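# Scribe a curved-edge rip line with the red gauge

## Task

Using the red marking gauge, scribe exactly one line on the board that runs along 20 cm or more of its curved edge, staying offset from that edge by whatever distance the gauge is set to, and leave no other marks on the board. Afterwards set the gauge down so it rests motionless on the bench, away from both the board and the bench dogs. Anything that stays in place only because the robot holds it does not count. Finally release the gauge and pull the grippers away.

## Robot and tools

Robot: two six-joint arms, left_arm and right_arm, each ending in a two-finger parallel gripper. Root-link poses in the scene frame: left_arm at (+0.061, +0.473, 0) m, quat_wxyz (+0.996, 0, 0, -0.092); right_arm at (+0.059, -0.344, 0) m, quat_wxyz (+1.000, 0, 0, +0.020).

Scene frame: origin on the table surface midway between the arms, +z up, +x out across the table, +y toward left_arm. The words left and right are arm names only, not sides of a camera picture.

Gripper geometry: fingers extend along the gripper's +z axis and close along its x axis. The reported end_effector_position is the point midway between the pads; fingertips extend 17.5 mm past it. A flat block protrudes roughly 9 cm from the last joint's axis toward the gripper's -y and rotates with it. Turning only the last joint moves that midpoint around a 25 mm radius circle.

execute_actions takes "actions", a list holding zero or one item, plus optional "pictures" (boolean; images from cam_head_left then cam_head_right, each 504x504, come by default). An empty list commands nothing and just reports state. A move item is {"rows": [...], "steps": n}: 1 to 15 rows, n at most 15 (default 15), each step 1/30 s; row k drives step k and the final row repeats for remaining steps. A wait item is {"steps": n} with n up to 300, counted from the previous result, so your reply time is part of it. A refused call sends nothing.

Each row is one flat list of 18 numbers covering both arms, even if one arm is idle: left_arm's 6 joint targets, then its gripper position, force_limit, speed; then the same 9 for right_arm. Joint numbers are absolute target angles in radians, in the column order printed under Joint positions: waist, shoulder, elbow, forearm roll, wrist pitch, wrist roll. Stated ranges: waist -3.491 to 3.491, shoulder -3.140 to 3.140, elbow -1.187 to 4.328, forearm roll -3.316 to 3.316, wrist pitch -3.140 to 3.140, wrist roll -3.927 to 3.927. A target more than 0.010 rad beyond a range end and further out than the current angle gets the call refused; true ends may differ by 0.010 rad, and targets past them are clipped, reported as "joint sent to its limit" (possibly about an earlier action; no such line does not prove more room).

Gripper numbers, all in [-1, 1] and absolute: position +1 = fully open (50 mm), about -0.65 = pads meet, -1 = close until blocked (use this to grip). force_limit per pad: -1 about 20 N, 0 about 102 N, +1 about 185 N (actual grip up to ~17 % more). speed of the gap: -1 20 mm/s, 0 85 mm/s, +1 150 mm/s. Stopped fingers ignore a new force_limit or speed until position changes by at least 0.01; to grip softer, open first. To leave a gripper alone, repeat its previous three numbers, because 0 is a real command.

Motion: joint target speed is capped at 2.62 rad/s (waist, shoulder), 3.14 (elbow), 3.93 (wrist joints), with 0.5 s to accelerate; an arm's joints are slowed to arrive together. Targets are held within a lead of the measured angle (0.805 rad waist/shoulder, 0.966 elbow, 1.21 wrist joints), and pulled back if they would put the gripper over 70 mm from where it is. Between calls the arms keep heading to the last row sent until everything nearly stops or a step is HELD; then only a new action moves or presses further.

Result lines: the state line gives each gripper's end_effector_position (m) and end_effector_quat_wxyz in the scene frame, less accurate at long reach. Joint positions and Joint velocities list one block per arm (rad, rad/s). object_status: 0 moving, 1 blocked while opening, 2 blocked while closing (a grip), 3 reached target or pads met (empty, a slightly wider object, or a very thin one). A grip is confirmed by 2 while position stays -1. Any new position resets it to 0 briefly. If the grip loosens or the object slips the fingers reclose, except after a force_limit -1 grip, where 2 persists even if lost; a grip on a fixed, off-centre object fades, fast at force_limit -1. position_measured is in counts; opening ≈ (250 - counts) x 0.202 mm. "joint command not followed" means a clearance check altered joint targets; HELD marks steps where your row was partly or wholly not sent. Flange force is the estimated outside force on the gripper including held weight, noisy during acceleration; "no reading" means none available. MOTOR HOT warns of heating; OVER-TEMPERATURE FAULT means brakes applied until cooled.

Faults to avoid: contact torque reaching a joint's load limit (150 N m waist, shoulder, elbow; 37.6 N m each wrist joint; held weight counts) or 150 N external force on an arm, tool or held object stops that arm for 10 s and drops the rest of the call, with the arm yielding. Never let the arms collide or push each other. Do not knock or place anything off the table. Avoid drops, slips, slams and hard pushes; press the gauge lightly when scribing. Loose objects may occasionally get a brief shove.

zoom_image: "camera" (cam_head_left or cam_head_right) and "region" [x0, y0, x1, y1] in pixels of that camera's latest image, origin top-left, at most 504 by 504; gives a closer view. read_manual: optional "section", only "licences"; returns licence text, no motion. finished_scene: "scene", the current scene's number; ends and grades it irreversibly, so only call it once the gauge rests free and the grippers are clear.

Each tool is called after ">>>" in YAML: its name, and indented under it one key for each argument.

## Session

>>> execute_actions:
  actions: []

Scene clock: 0.00 s of 4800.00 s.
left_arm: end_effector_position=(+0.0164, -0.2929, +0.3014) position_measured=3 object_status=3 end_effector_quat_wxyz=(+0.206, +0.834, +0.509, -0.055) | right_arm: end_effector_position=(+1.0252, -0.3566, +0.2415) position_measured=3 object_status=3 end_effector_quat_wxyz=(+0.616, +0.123, +0.725, +0.283)
Joint positions: left_arm=[-1.28   0.54   0.727 -0.077 -1.336  0.99 ] | right_arm=[0.029 0.701 0.071 0.362 0.577 0.68 ]
Joint velocities: left_arm=[-0.    -0.002 -0.001 -0.001 -0.     0.001] | right_arm=[ 0.    -0.     0.    -0.001  0.    -0.001]
Flange force (N, the push that the arm receives, along the gripper's own x y z axes): no reading

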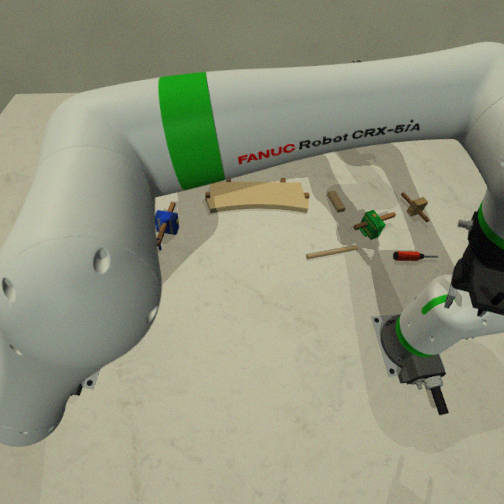

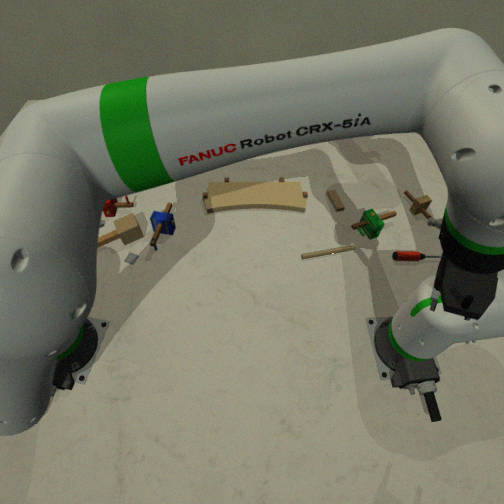

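>>> execute_actions:
  actions:
    - {"rows":[[-1.28,0.1,0.5,-0.077,-1.336,0.99,1,0,0,0.029,0.701,0.071,0.362,0.577,0.68,1,0,0]]}
  pictures: false

>>> execute_actions:
  actions:
    - {"steps":30}
  pictures: false

>>> execute_actions:
  actions:
    - {"rows":[[0.9,0.1,0,0,-1.47,0,1,0,0,-0.5,0.3,0.071,0.362,0.577,0.68,1,0,0]]}
  pictures: false

>>> execute_actions:
  actions:
    - {"steps":90}

Scene clock: 15.70 s of 4800.00 s.
left_arm: end_effector_position=(+0.0068, -0.2019, +0.4368) position_measured=3 object_status=3 end_effector_quat_wxyz=(+0.273, +0.816, +0.501, -0.087) | right_arm: end_effector_position=(+1.0251, -0.3562, +0.2414) position_measured=3 object_status=3 end_effector_quat_wxyz=(+0.616, +0.123, +0.725, +0.284)
Joint positions: left_arm=[-1.28   0.22   0.562 -0.077 -1.336  0.99 ] | right_arm=[0.029 0.701 0.071 0.362 0.577 0.68 ]
Joint velocities: left_arm=[ 0.    -0.792 -0.408  0.    -0.001  0.001] | right_arm=[-0.     0.    -0.     0.001 -0.001 -0.001]
Flange force (N, the push that the arm receives, along the gripper's own x y z axes): left_arm=[0.1 -0.6 0.7] | right_arm=[-1.6 0.9 2.5]
Steps of this call (steps 1 to 90: nothing new was sent; then 12.20 s passed at rest; steps 91 to 105: all 15 steps of this action). Readings (joint positions | what the end effector reports):
91: left_arm=[-1.280 0.539 0.727 -0.077 -1.336 0.990] | right_arm=[0.029 0.701 0.071 0.362 0.577 0.680] | left_arm position_measured=3 object_status=3 | right_arm position_measured=3 object_status=3
92: left_arm=[-1.280 0.535 0.724 -0.077 -1.336 0.990] | right_arm=[0.029 0.701 0.071 0.362 0.577 0.680] | left_arm position_measured=3 object_status=3 | right_arm position_measured=3 object_status=3
94: left_arm=[-1.280 0.508 0.710 -0.077 -1.336 0.990] | right_arm=[0.029 0.701 0.071 0.362 0.577 0.680] | left_arm position_measured=3 object_status=3 | right_arm position_measured=3 object_status=3
98: left_arm=[-1.280 0.405 0.658 -0.077 -1.336 0.990] | right_arm=[0.029 0.701 0.071 0.362 0.577 0.680] | left_arm position_measured=3 object_status=3 | right_arm position_measured=3 object_status=3
105: the state above

Scene clock: 16.70 s of 4800.00 s.
left_arm: end_effector_position=(+0.0025, -0.1612, +0.4783) position_measured=3 object_status=3 end_effector_quat_wxyz=(+0.298, +0.809, +0.498, -0.099) | right_arm: end_effector_position=(+1.0251, -0.3562, +0.2414) position_measured=3 object_status=3 end_effector_quat_wxyz=(+0.615, +0.123, +0.725, +0.284)
Joint positions: left_arm=[-1.28   0.1    0.5   -0.077 -1.336  0.99 ] | right_arm=[0.029 0.701 0.071 0.362 0.577 0.68 ]
Joint velocities: left_arm=[-0.001  0.001 -0.    -0.001  0.    -0.002] | right_arm=[-0.     0.    -0.001  0.001  0.002 -0.002]
Flange force (N, the push that the arm receives, along the gripper's own x y z axes): left_arm=[2.9 -1.6 1.2] | right_arm=[-1.2 1.3 0.6]
Steps of this call (steps 1 to 30: the robot went on to your last target). Readings (joint positions | what the end effector reports):
1: left_arm=[-1.280 0.193 0.548 -0.077 -1.336 0.990] | right_arm=[0.029 0.701 0.071 0.362 0.577 0.680] | left_arm position_measured=3 object_status=3 | right_arm position_measured=3 object_status=3
2: left_arm=[-1.280 0.168 0.535 -0.077 -1.336 0.990] | right_arm=[0.029 0.701 0.071 0.362 0.577 0.680] | left_arm position_measured=3 object_status=3 | right_arm position_measured=3 object_status=3
4: left_arm=[-1.280 0.127 0.514 -0.077 -1.336 0.990] | right_arm=[0.029 0.701 0.071 0.362 0.577 0.680] | left_arm position_measured=3 object_status=3 | right_arm position_measured=3 object_status=3
8: left_arm=[-1.280 0.101 0.500 -0.077 -1.336 0.990] | right_arm=[0.029 0.701 0.071 0.362 0.577 0.680] | left_arm position_measured=3 object_status=3 | right_arm position_measured=3 object_status=3
30: the state above
All arms were judged still, so your last target was given up. Only a new action makes them travel on or press farther. Fingers that are still opening or closing keep moving.

Scene clock: 17.20 s of 4800.00 s.
left_arm: end_effector_position=(+0.1568, -0.1165, +0.3888) position_measured=3 object_status=3 end_effector_quat_wxyz=(+0.223, +0.837, +0.499, -0.008) | right_arm: end_effector_position=(+0.9897, -0.5298, +0.3743) position_measured=3 object_status=3 end_effector_quat_wxyz=(+0.688, +0.168, +0.667, +0.233)
Joint positions: left_arm=[-1.009  0.1    0.352 -0.054 -1.376  0.696] | right_arm=[-0.154  0.562  0.071  0.362  0.577  0.68 ]
Joint velocities: left_arm=[ 0.663 -0.001 -0.304  0.047 -0.081 -0.602] | right_arm=[-0.409 -0.31  -0.     0.001 -0.001 -0.   ]
Flange force (N, the push that the arm receives, along the gripper's own x y z axes): left_arm=[-2.9 -2.3 1.7] | right_arm=[-1.3 1.1 1.7]
Steps of this call (steps 1 to 15: all 15 steps of this action). Readings (joint positions | what the end effector reports):
1: left_arm=[-1.279 0.100 0.500 -0.077 -1.336 0.989] | right_arm=[0.029 0.701 0.071 0.362 0.577 0.680] | left_arm position_measured=3 object_status=3 | right_arm position_measured=3 object_status=3
2: left_arm=[-1.275 0.100 0.497 -0.076 -1.337 0.983] | right_arm=[0.025 0.698 0.071 0.362 0.577 0.680] | left_arm position_measured=3 object_status=3 | right_arm position_measured=3 object_status=3
4: left_arm=[-1.248 0.100 0.480 -0.074 -1.341 0.951] | right_arm=[-0.001 0.678 0.071 0.362 0.577 0.680] | left_arm position_measured=3 object_status=3 | right_arm position_measured=3 object_status=3
8: left_arm=[-1.162 0.100 0.429 -0.066 -1.355 0.849] | right_arm=[-0.058 0.635 0.071 0.362 0.577 0.680] | left_arm position_measured=3 object_status=3 | right_arm position_measured=3 object_status=3
15: the state above

Scene clock: 20.20 s of 4800.00 s.
left_arm: end_effector_position=(+0.4814, +0.6665, +0.2220) position_measured=3 object_status=3 end_effector_quat_wxyz=(+0.000, +0.415, +0.910, +0.000) | right_arm: end_effector_position=(+0.7987, -0.7981, +0.6127) position_measured=3 object_status=3 end_effector_quat_wxyz=(+0.801, +0.223, +0.545, +0.106)
Joint positions: left_arm=[ 0.9   0.1   0.    0.   -1.47  0.  ] | right_arm=[-0.5    0.3    0.071  0.362  0.577  0.68 ]
Joint velocities: left_arm=[ 0.    -0.001  0.001 -0.001 -0.     0.   ] | right_arm=[-0.    -0.    -0.001 -0.     0.001 -0.001]
Flange force (N, the push that the arm receives, along the gripper's own x y z axes): left_arm=[-1.0 -1.9 1.6] | right_arm=[-1.5 0.3 2.1]
Steps of this call (steps 1 to 90: the robot went on to your last target). Readings (joint positions | what the end effector reports):
1: left_arm=[-0.987 0.100 0.341 -0.053 -1.378 0.676] | right_arm=[-0.168 0.551 0.071 0.362 0.577 0.680] | left_arm position_measured=3 object_status=3 | right_arm position_measured=3 object_status=3
2: left_arm=[-0.964 0.100 0.331 -0.051 -1.381 0.656] | right_arm=[-0.182 0.541 0.071 0.362 0.577 0.680] | left_arm position_measured=3 object_status=3 | right_arm position_measured=3 object_status=3
4: left_arm=[-0.918 0.100 0.312 -0.048 -1.386 0.618] | right_arm=[-0.209 0.520 0.071 0.362 0.577 0.680] | left_arm position_measured=3 object_status=3 | right_arm position_measured=3 object_status=3
8: left_arm=[-0.825 0.100 0.276 -0.043 -1.396 0.547] | right_arm=[-0.265 0.478 0.071 0.362 0.577 0.680] | left_arm position_measured=3 object_status=3 | right_arm position_measured=3 object_status=3
90: the state above
All arms were judged still, so your last target was given up. Only a new action makes them travel on or press farther. Fingers that are still opening or closing keep moving.

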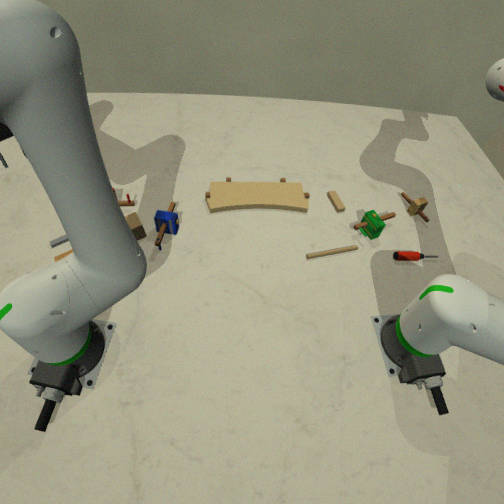

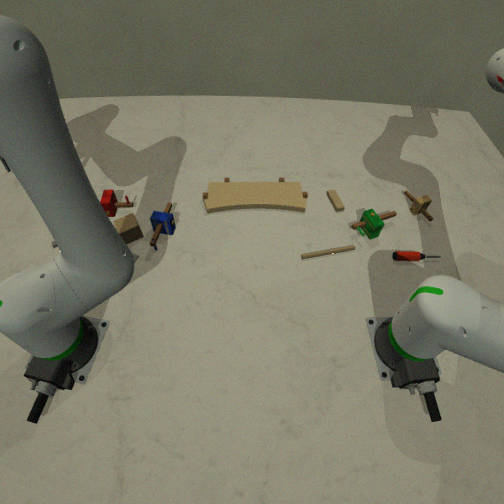

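>>> execute_actions:
  actions:
    - {"rows":[[1.8,0.1,0,0,-1.47,0,1,0,0,-0.5,0.3,0.071,0.362,0.577,0.68,1,0,0]]}
  pictures: false

>>> execute_actions:
  actions:
    - {"steps":40}

>>> zoom_image:
  camera: "cam_head_right"
  region: [50,160,190,270]

>>> zoom_image:
  camera: "cam_head_left"
  region: [50,160,190,270]

>>> zoom_image:
  camera: "cam_head_left"
  region: [190,160,330,230]

>>> zoom_image:
  camera: "cam_head_right"
  region: [190,160,330,230]

Scene clock: 35.20 s of 4800.00 s.
left_arm: end_effector_position=(+0.3939, +0.7946, +0.2220) position_measured=3 object_status=3 end_effector_quat_wxyz=(+0.000, +0.256, +0.967, +0.000) | right_arm: end_effector_position=(+0.7987, -0.7981, +0.6127) position_measured=3 object_status=3 end_effector_quat_wxyz=(+0.801, +0.223, +0.545, +0.106)
Joint positions: left_arm=[ 1.237  0.1   -0.    -0.    -1.47  -0.   ] | right_arm=[-0.5    0.3    0.071  0.362  0.577  0.68 ]
Joint velocities: left_arm=[0.825 0.001 0.    0.    0.    0.   ] | right_arm=[ 0.     0.    -0.    -0.    -0.     0.001]
Flange force (N, the push that the arm receives, along the gripper's own x y z axes): left_arm=[2.3 -0.4 2.1] | right_arm=[-1.1 0.8 1.9]
Steps of this call (steps 1 to 90: nothing new was sent; then 11.50 s passed at rest; steps 91 to 105: all 15 steps of this action). Readings (joint positions | what the end effector reports):
91: left_arm=[0.901 0.100 -0.000 -0.000 -1.470 -0.000] | right_arm=[-0.500 0.300 0.071 0.362 0.577 0.680] | left_arm position_measured=3 object_status=3 | right_arm position_measured=3 object_status=3
92: left_arm=[0.905 0.100 -0.000 0.000 -1.470 -0.000] | right_arm=[-0.500 0.300 0.071 0.362 0.577 0.680] | left_arm position_measured=3 object_status=3 | right_arm position_measured=3 object_status=3
94: left_arm=[0.932 0.100 -0.000 -0.000 -1.470 -0.000] | right_arm=[-0.500 0.300 0.071 0.362 0.577 0.680] | left_arm position_measured=3 object_status=3 | right_arm position_measured=3 object_status=3
98: left_arm=[1.041 0.100 -0.000 -0.000 -1.470 -0.000] | right_arm=[-0.500 0.300 0.071 0.362 0.577 0.680] | left_arm position_measured=3 object_status=3 | right_arm position_measured=3 object_status=3
105: the state above

Scene clock: 36.53 s of 4800.00 s.
left_arm: end_effector_position=(+0.1709, +0.9226, +0.2220) position_measured=3 object_status=3 end_effector_quat_wxyz=(-0.000, -0.022, +1.000, +0.000) | right_arm: end_effector_position=(+0.7987, -0.7981, +0.6127) position_measured=3 object_status=3 end_effector_quat_wxyz=(+0.801, +0.223, +0.545, +0.106)
Joint positions: left_arm=[ 1.8   0.1  -0.   -0.   -1.47  0.  ] | right_arm=[-0.5    0.3    0.071  0.362  0.577  0.68 ]
Joint velocities: left_arm=[-0.  0.  0.  0. -0.  0.] | right_arm=[-0.    -0.     0.     0.001  0.002  0.   ]
Flange force (N, the push that the arm receives, along the gripper's own x y z axes): left_arm=[1.6 -3.5 1.4] | right_arm=[-1.1 1.0 2.3]
Steps of this call (steps 1 to 40: the robot went on to your last target). Readings (joint positions | what the end effector reports):
1: left_arm=[1.265 0.100 -0.000 -0.000 -1.470 -0.000] | right_arm=[-0.500 0.300 0.071 0.362 0.577 0.680] | left_arm position_measured=3 object_status=3 | right_arm position_measured=3 object_status=3
2: left_arm=[1.293 0.100 -0.000 -0.000 -1.470 -0.000] | right_arm=[-0.500 0.300 0.071 0.362 0.577 0.680] | left_arm position_measured=3 object_status=3 | right_arm position_measured=3 object_status=3
4: left_arm=[1.349 0.100 -0.000 -0.000 -1.470 -0.000] | right_arm=[-0.500 0.300 0.071 0.362 0.577 0.680] | left_arm position_measured=3 object_status=3 | right_arm position_measured=3 object_status=3
8: left_arm=[1.461 0.100 -0.000 -0.000 -1.470 -0.000] | right_arm=[-0.500 0.300 0.071 0.362 0.577 0.680] | left_arm position_measured=3 object_status=3 | right_arm position_measured=3 object_status=3
40: the state above

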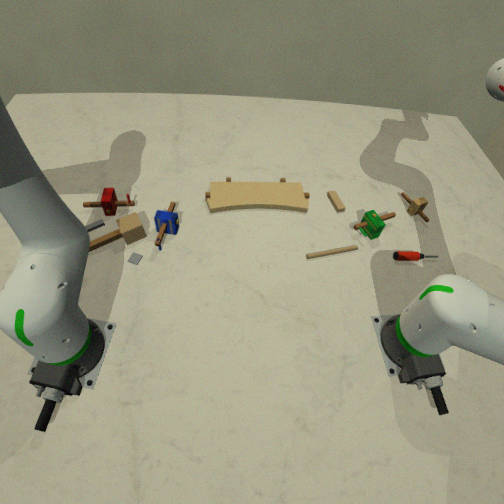

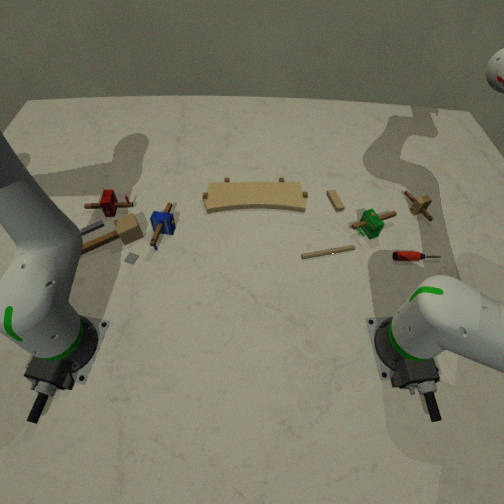

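Region (50, 160, 190, 270) of cam_head_right's 504x504 image, scaled by 3.600, with more detail than that image has; it fills the top 396 rows of this view, and the rest is white.

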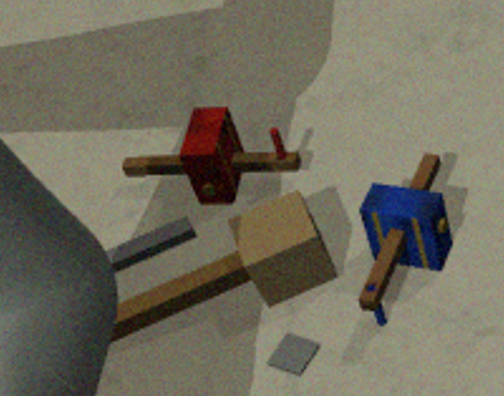

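Region (50, 160, 190, 270) of cam_head_left's 504x504 image, scaled by 3.600, with more detail than that image has; it fills the top 396 rows of this view, and the rest is white.

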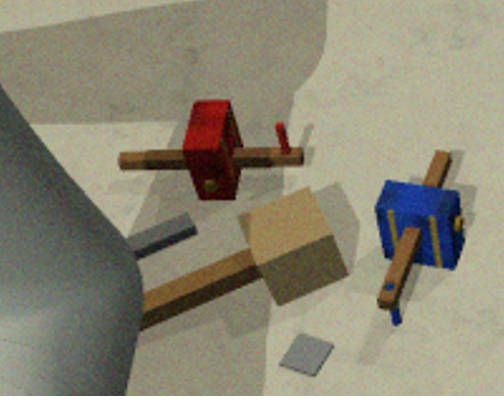

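Region (190, 160, 330, 230) of cam_head_left's 504x504 image, scaled by 3.600, with more detail than that image has.

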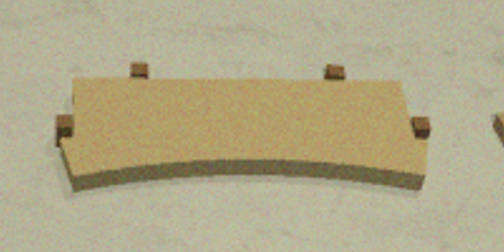

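Region (190, 160, 330, 230) of cam_head_right's 504x504 image, scaled by 3.600, with more detail than that image has.

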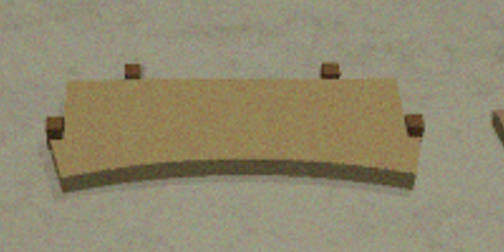

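>>> zoom_image:
  camera: "cam_head_right"
  region: [80,180,140,225]

>>> zoom_image:
  camera: "cam_head_right"
  region: [135,195,195,255]

>>> zoom_image:
  camera: "cam_head_left"
  region: [345,185,435,245]

Region (80, 180, 140, 225) of cam_head_right's 504x504 image, scaled by 8.400, with more detail than that image has; it fills the top 378 rows of this view, and the rest is white.

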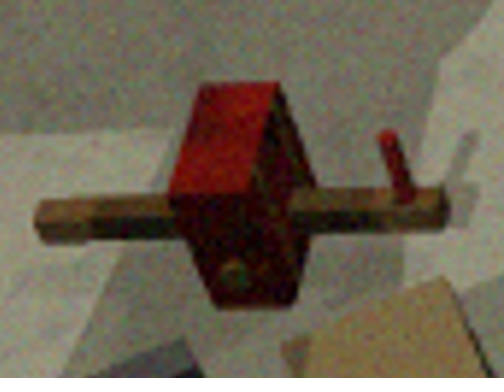

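Region (135, 195, 195, 255) of cam_head_right's 504x504 image, scaled by 8.400, with more detail than that image has.

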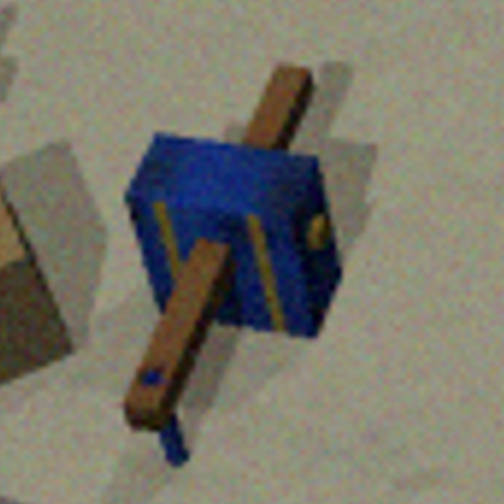

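Region (345, 185, 435, 245) of cam_head_left's 504x504 image, scaled by 5.600, with more detail than that image has.

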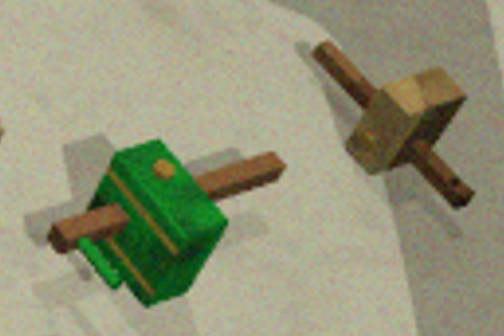

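>>> zoom_image:
  camera: "cam_head_left"
  region: [348,212,378,242]

>>> zoom_image:
  camera: "cam_head_left"
  region: [145,228,175,258]

>>> zoom_image:
  camera: "cam_head_left"
  region: [80,180,140,225]

>>> zoom_image:
  camera: "cam_head_left"
  region: [360,290,480,410]

>>> zoom_image:
  camera: "cam_head_left"
  region: [10,300,130,420]

Region (348, 212, 378, 242) of cam_head_left's 504x504 image, scaled by 16.800, with more detail than that image has.

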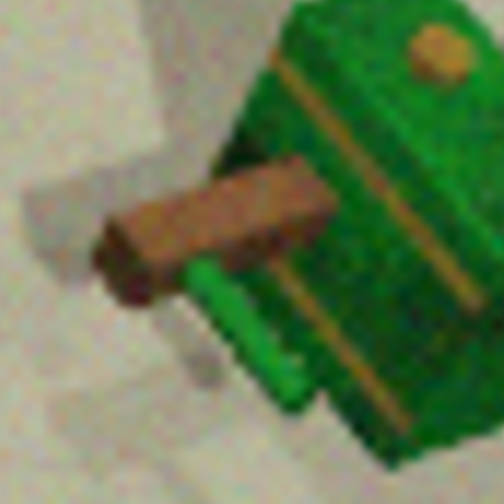

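Region (145, 228, 175, 258) of cam_head_left's 504x504 image, scaled by 16.800, with more detail than that image has.

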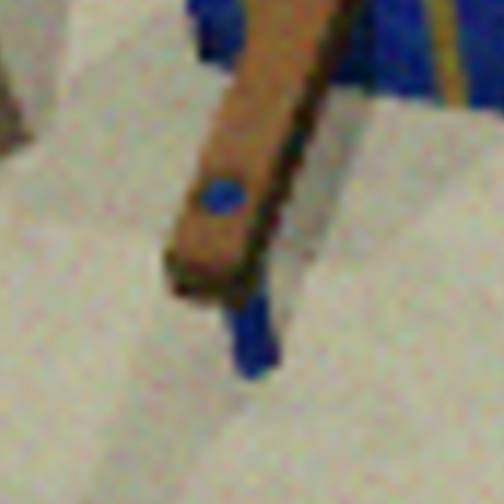

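Region (80, 180, 140, 225) of cam_head_left's 504x504 image, scaled by 8.400, with more detail than that image has; it fills the top 378 rows of this view, and the rest is white.

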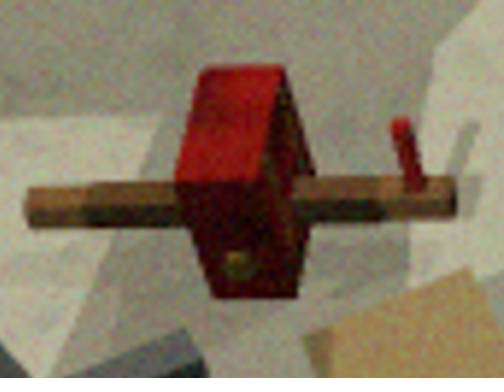

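Region (360, 290, 480, 410) of cam_head_left's 504x504 image, scaled by 4.200, with more detail than that image has.

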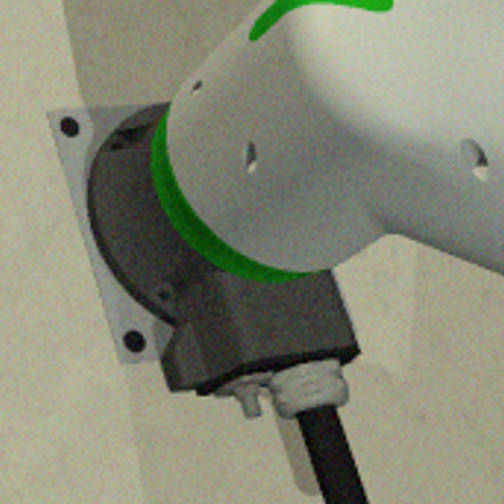

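Region (10, 300, 130, 420) of cam_head_left's 504x504 image, scaled by 4.200, with more detail than that image has.

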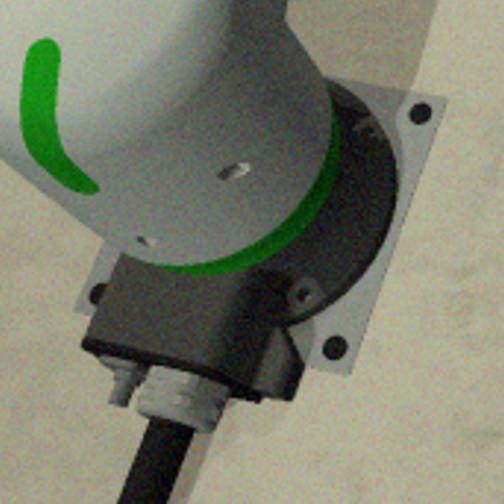

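>>> execute_actions:
  actions:
    - {"rows":[[0.401,0.1,0,0,-1.47,-0.217,1,0,0,-0.5,0.3,0.071,0.362,0.577,0.68,1,0,0]]}
  pictures: false

>>> execute_actions:
  actions:
    - {"steps":40}
  pictures: false

>>> execute_actions:
  actions:
    - {"rows":[[0.401,0.293,-0.013,0,-1.265,-0.217,1,0,0,-0.5,0.3,0.071,0.362,0.577,0.68,1,0,0]]}
  pictures: false

>>> execute_actions:
  actions:
    - {"steps":15}

>>> zoom_image:
  camera: "cam_head_right"
  region: [50,120,190,260]

Scene clock: 89.37 s of 4800.00 s.
left_arm: end_effector_position=(+0.3123, +0.8612, +0.2220) position_measured=3 object_status=3 end_effector_quat_wxyz=(+0.000, +0.185, +0.983, +0.000) | right_arm: end_effector_position=(+0.7987, -0.7981, +0.6127) position_measured=3 object_status=3 end_effector_quat_wxyz=(+0.801, +0.223, +0.545, +0.106)
Joint positions: left_arm=[ 1.461  0.1   -0.     0.    -1.47  -0.079] | right_arm=[-0.5    0.3    0.071  0.362  0.577  0.68 ]
Joint velocities: left_arm=[-0.832 -0.    -0.001  0.     0.    -0.154] | right_arm=[-0.    -0.    -0.    -0.001 -0.002  0.001]
Flange force (N, the push that the arm receives, along the gripper's own x y z axes): left_arm=[-0.2 0.8 2.2] | right_arm=[-1.5 -0.8 2.0]
Steps of this call (steps 1 to 15: the robot went on to your last target; steps 16 to 90: nothing new was sent; then 49.33 s passed at rest; steps 91 to 105: all 15 steps of this action). Readings (joint positions | what the end effector reports):
91: left_arm=[1.800 0.100 -0.000 0.000 -1.470 -0.000] | right_arm=[-0.500 0.300 0.071 0.362 0.577 0.680] | left_arm position_measured=3 object_status=3 | right_arm position_measured=3 object_status=3
92: left_arm=[1.795 0.100 -0.000 0.000 -1.470 -0.001] | right_arm=[-0.500 0.300 0.071 0.362 0.577 0.680] | left_arm position_measured=3 object_status=3 | right_arm position_measured=3 object_status=3
94: left_arm=[1.769 0.100 -0.000 -0.000 -1.470 -0.009] | right_arm=[-0.500 0.300 0.071 0.362 0.577 0.680] | left_arm position_measured=3 object_status=3 | right_arm position_measured=3 object_status=3
98: left_arm=[1.659 0.100 -0.000 0.000 -1.470 -0.037] | right_arm=[-0.500 0.300 0.071 0.362 0.577 0.680] | left_arm position_measured=3 object_status=3 | right_arm position_measured=3 object_status=3
105: the state above

Scene clock: 90.70 s of 4800.00 s.
left_arm: end_effector_position=(+0.5221, +0.4481, +0.2220) position_measured=3 object_status=3 end_effector_quat_wxyz=(+0.000, +0.706, +0.708, +0.000) | right_arm: end_effector_position=(+0.7987, -0.7981, +0.6127) position_measured=3 object_status=3 end_effector_quat_wxyz=(+0.801, +0.223, +0.545, +0.106)
Joint positions: left_arm=[ 0.403  0.1   -0.     0.    -1.47  -0.217] | right_arm=[-0.5    0.3    0.071  0.362  0.577  0.68 ]
Joint velocities: left_arm=[-0.087 -0.001  0.     0.001  0.    -0.008] | right_arm=[-0.     0.    -0.     0.     0.001  0.001]
Flange force (N, the push that the arm receives, along the gripper's own x y z axes): left_arm=[-20.8 -0.6 1.4] | right_arm=[-1.4 0.5 1.2]
Steps of this call (steps 1 to 40: the robot went on to your last target). Readings (joint positions | what the end effector reports):
1: left_arm=[1.433 0.100 -0.000 0.000 -1.470 -0.084] | right_arm=[-0.500 0.300 0.071 0.362 0.577 0.680] | left_arm position_measured=3 object_status=3 | right_arm position_measured=3 object_status=3
2: left_arm=[1.405 0.100 -0.000 0.000 -1.470 -0.089] | right_arm=[-0.500 0.300 0.071 0.362 0.577 0.680] | left_arm position_measured=3 object_status=3 | right_arm position_measured=3 object_status=3
4: left_arm=[1.348 0.100 -0.000 0.000 -1.470 -0.098] | right_arm=[-0.500 0.300 0.071 0.362 0.577 0.680] | left_arm position_measured=3 object_status=3 | right_arm position_measured=3 object_status=3
8: left_arm=[1.236 0.100 -0.000 0.000 -1.470 -0.115] | right_arm=[-0.500 0.300 0.071 0.362 0.577 0.680] | left_arm position_measured=3 object_status=3 | right_arm position_measured=3 object_status=3
40: the state above

Scene clock: 91.20 s of 4800.00 s.
left_arm: end_effector_position=(+0.5799, +0.4599, +0.1203) position_measured=3 object_status=3 end_effector_quat_wxyz=(-0.000, +0.707, +0.707, -0.000) | right_arm: end_effector_position=(+0.7987, -0.7981, +0.6127) position_measured=3 object_status=3 end_effector_quat_wxyz=(+0.801, +0.223, +0.545, +0.106)
Joint positions: left_arm=[ 0.401  0.292 -0.013  0.    -1.265 -0.217] | right_arm=[-0.5    0.3    0.071  0.362  0.577  0.68 ]
Joint velocities: left_arm=[-0.001  0.004 -0.001  0.     0.009  0.   ] | right_arm=[ 0.     0.    -0.    -0.     0.    -0.001]
Flange force (N, the push that the arm receives, along the gripper's own x y z axes): left_arm=[-1.2 -1.4 -0.3] | right_arm=[-1.8 0.7 3.3]
Steps of this call (steps 1 to 15: all 15 steps of this action). Readings (joint positions | what the end effector reports):
1: left_arm=[0.402 0.100 -0.000 0.000 -1.470 -0.217] | right_arm=[-0.500 0.300 0.071 0.362 0.577 0.680] | left_arm position_measured=3 object_status=3 | right_arm position_measured=3 object_status=3
2: left_arm=[0.402 0.105 -0.000 0.000 -1.464 -0.217] | right_arm=[-0.500 0.300 0.071 0.362 0.577 0.680] | left_arm position_measured=3 object_status=3 | right_arm position_measured=3 object_status=3
4: left_arm=[0.402 0.131 -0.002 0.000 -1.435 -0.217] | right_arm=[-0.500 0.300 0.071 0.362 0.577 0.680] | left_arm position_measured=3 object_status=3 | right_arm position_measured=3 object_status=3
8: left_arm=[0.401 0.226 -0.009 0.000 -1.336 -0.217] | right_arm=[-0.500 0.300 0.071 0.362 0.577 0.680] | left_arm position_measured=3 object_status=3 | right_arm position_measured=3 object_status=3
15: the state above

Scene clock: 91.70 s of 4800.00 s.
left_arm: end_effector_position=(+0.5800, +0.4599, +0.1200) position_measured=3 object_status=3 end_effector_quat_wxyz=(-0.000, +0.707, +0.707, -0.000) | right_arm: end_effector_position=(+0.7987, -0.7981, +0.6127) position_measured=3 object_status=3 end_effector_quat_wxyz=(+0.801, +0.223, +0.545, +0.106)
Joint positions: left_arm=[ 0.401  0.293 -0.013  0.    -1.265 -0.217] | right_arm=[-0.5    0.3    0.071  0.362  0.577  0.68 ]
Joint velocities: left_arm=[-0.001 -0.    -0.002  0.    -0.    -0.001] | right_arm=[ 0.    -0.     0.     0.001  0.    -0.   ]
Flange force (N, the push that the arm receives, along the gripper's own x y z axes): left_arm=[-0.6 -1.4 1.0] | right_arm=[-1.3 0.4 3.0]
Steps of this call (steps 1 to 15: the robot went on to your last target). Readings (joint positions | what the end effector reports):
1: left_arm=[0.401 0.293 -0.013 0.000 -1.265 -0.217] | right_arm=[-0.500 0.300 0.071 0.362 0.577 0.680] | left_arm position_measured=3 object_status=3 | right_arm position_measured=3 object_status=3
2: left_arm=[0.401 0.293 -0.013 0.000 -1.265 -0.217] | right_arm=[-0.500 0.300 0.071 0.362 0.577 0.680] | left_arm position_measured=3 object_status=3 | right_arm position_measured=3 object_status=3
4: left_arm=[0.401 0.293 -0.013 0.000 -1.265 -0.217] | right_arm=[-0.500 0.300 0.071 0.362 0.577 0.680] | left_arm position_measured=3 object_status=3 | right_arm position_measured=3 object_status=3
8: left_arm=[0.401 0.293 -0.013 0.000 -1.265 -0.217] | right_arm=[-0.500 0.300 0.071 0.362 0.577 0.680] | left_arm position_measured=3 object_status=3 | right_arm position_measured=3 object_status=3
15: the state above
All arms were judged still, so your last target was given up. Only a new action makes them travel on or press farther. Fingers that are still opening or closing keep moving.

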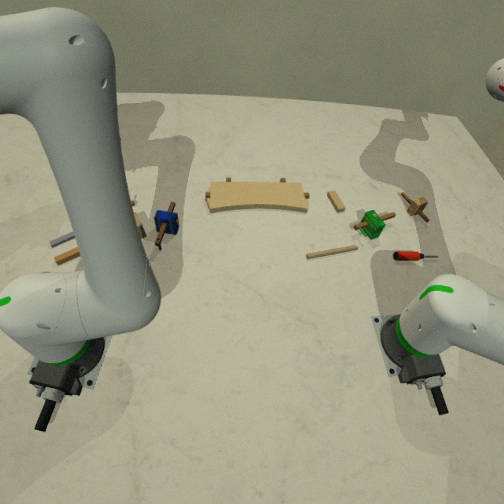

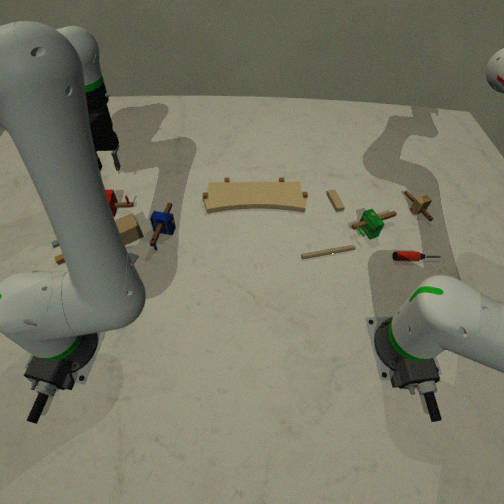

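Region (50, 120, 190, 260) of cam_head_right's 504x504 image, scaled by 3.600, with more detail than that image has.

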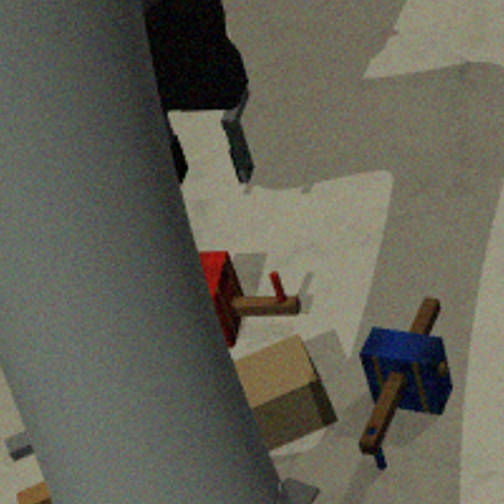

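>>> execute_actions:
  actions:
    - {"rows":[[0.432,0.154,-0.2325,0,-1.184,-0.248,1,0,0,-0.5,0.3,0.071,0.362,0.577,0.68,1,0,0]]}

>>> zoom_image:
  camera: "cam_head_right"
  region: [70,140,160,230]

Scene clock: 109.20 s of 4800.00 s.
left_arm: end_effector_position=(+0.5152, +0.4604, +0.1001) position_measured=3 object_status=3 end_effector_quat_wxyz=(+0.000, +0.707, +0.707, +0.000) | right_arm: end_effector_position=(+0.7987, -0.7981, +0.6127) position_measured=3 object_status=3 end_effector_quat_wxyz=(+0.801, +0.223, +0.545, +0.106)
Joint positions: left_arm=[ 0.432  0.154 -0.232 -0.    -1.184 -0.248] | right_arm=[-0.5    0.3    0.071  0.362  0.577  0.68 ]
Joint velocities: left_arm=[-0.001  0.001 -0.002  0.    -0.    -0.002] | right_arm=[ 0.     0.    -0.     0.    -0.    -0.001]
Flange force (N, the push that the arm receives, along the gripper's own x y z axes): left_arm=[-1.9 -0.2 0.1] | right_arm=[-0.7 0.6 2.8]
Steps of this call (steps 1 to 90: nothing new was sent; then 14.00 s passed at rest; steps 91 to 105: all 15 steps of this action). Readings (joint positions | what the end effector reports):
91: left_arm=[0.401 0.293 -0.014 -0.000 -1.265 -0.217] | right_arm=[-0.500 0.300 0.071 0.362 0.577 0.680] | left_arm position_measured=3 object_status=3 | right_arm position_measured=3 object_status=3
92: left_arm=[0.402 0.289 -0.019 -0.000 -1.263 -0.218] | right_arm=[-0.500 0.300 0.071 0.362 0.577 0.680] | left_arm position_measured=3 object_status=3 | right_arm position_measured=3 object_status=3
94: left_arm=[0.406 0.269 -0.051 -0.000 -1.251 -0.222] | right_arm=[-0.500 0.300 0.071 0.362 0.577 0.680] | left_arm position_measured=3 object_status=3 | right_arm position_measured=3 object_status=3
98: left_arm=[0.424 0.190 -0.177 -0.000 -1.205 -0.240] | right_arm=[-0.500 0.300 0.071 0.362 0.577 0.680] | left_arm position_measured=3 object_status=3 | right_arm position_measured=3 object_status=3
105: the state above

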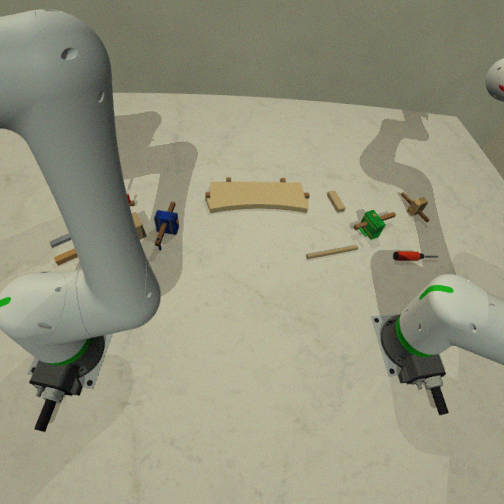

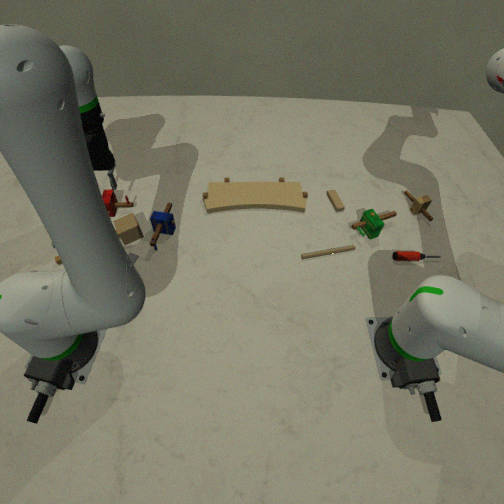

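Region (70, 140, 160, 230) of cam_head_right's 504x504 image, scaled by 5.600, with more detail than that image has.

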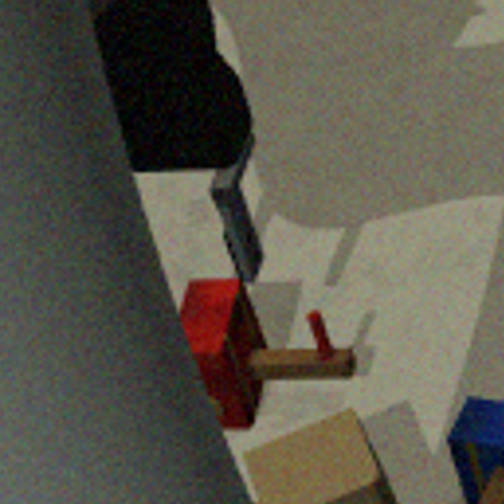

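>>> execute_actions:
  actions:
    - {"rows":[[0.435,0.186,-0.3053,0,-1.0795,-0.251,1,0,0,-0.5,0.3,0.071,0.362,0.577,0.68,1,0,0]]}

>>> zoom_image:
  camera: "cam_head_right"
  region: [70,140,160,230]

Scene clock: 121.47 s of 4800.00 s.
left_arm: end_effector_position=(+0.5090, +0.4602, +0.0571) position_measured=3 object_status=3 end_effector_quat_wxyz=(+0.000, +0.707, +0.707, +0.000) | right_arm: end_effector_position=(+0.7987, -0.7981, +0.6127) position_measured=3 object_status=3 end_effector_quat_wxyz=(+0.801, +0.223, +0.545, +0.106)
Joint positions: left_arm=[ 0.435  0.186 -0.305  0.    -1.08  -0.251] | right_arm=[-0.5    0.3    0.071  0.362  0.577  0.68 ]
Joint velocities: left_arm=[ 0.     0.    -0.001  0.001  0.     0.001] | right_arm=[ 0.     0.    -0.     0.001 -0.    -0.   ]
Flange force (N, the push that the arm receives, along the gripper's own x y z axes): left_arm=[-0.2 -4.7 1.3] | right_arm=[-1.0 1.0 4.4]
Steps of this call (steps 1 to 15: the robot went on to your last target; steps 16 to 90: nothing new was sent; then 8.77 s passed at rest; steps 91 to 105: all 15 steps of this action). Readings (joint positions | what the end effector reports):
91: left_arm=[0.432 0.154 -0.233 0.000 -1.183 -0.248] | right_arm=[-0.500 0.300 0.071 0.362 0.577 0.680] | left_arm position_measured=3 object_status=3 | right_arm position_measured=3 object_status=3
92: left_arm=[0.432 0.156 -0.238 0.000 -1.176 -0.248] | right_arm=[-0.500 0.300 0.071 0.362 0.577 0.680] | left_arm position_measured=3 object_status=3 | right_arm position_measured=3 object_status=3
94: left_arm=[0.433 0.168 -0.265 0.000 -1.137 -0.249] | right_arm=[-0.500 0.300 0.071 0.362 0.577 0.680] | left_arm position_measured=3 object_status=3 | right_arm position_measured=3 object_status=3
98: left_arm=[0.435 0.186 -0.304 0.000 -1.082 -0.251] | right_arm=[-0.500 0.300 0.071 0.362 0.577 0.680] | left_arm position_measured=3 object_status=3 | right_arm position_measured=3 object_status=3
105: the state above

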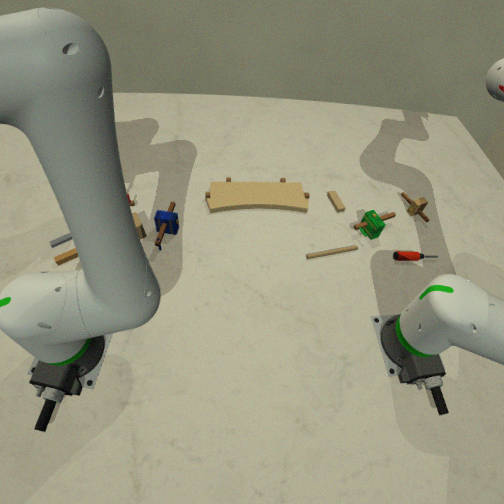

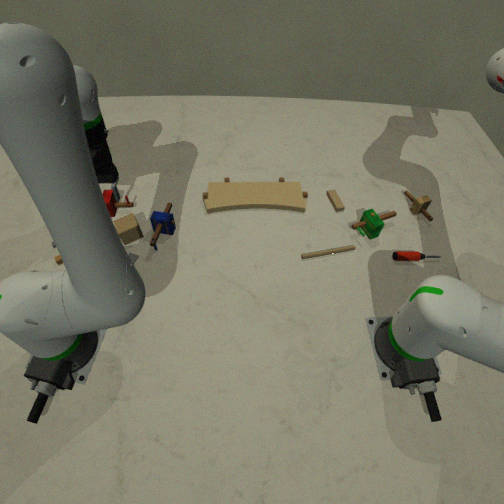

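Region (70, 140, 160, 230) of cam_head_right's 504x504 image, scaled by 5.600, with more detail than that image has.

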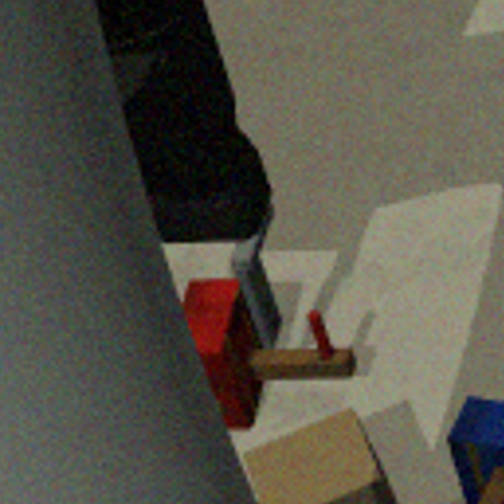

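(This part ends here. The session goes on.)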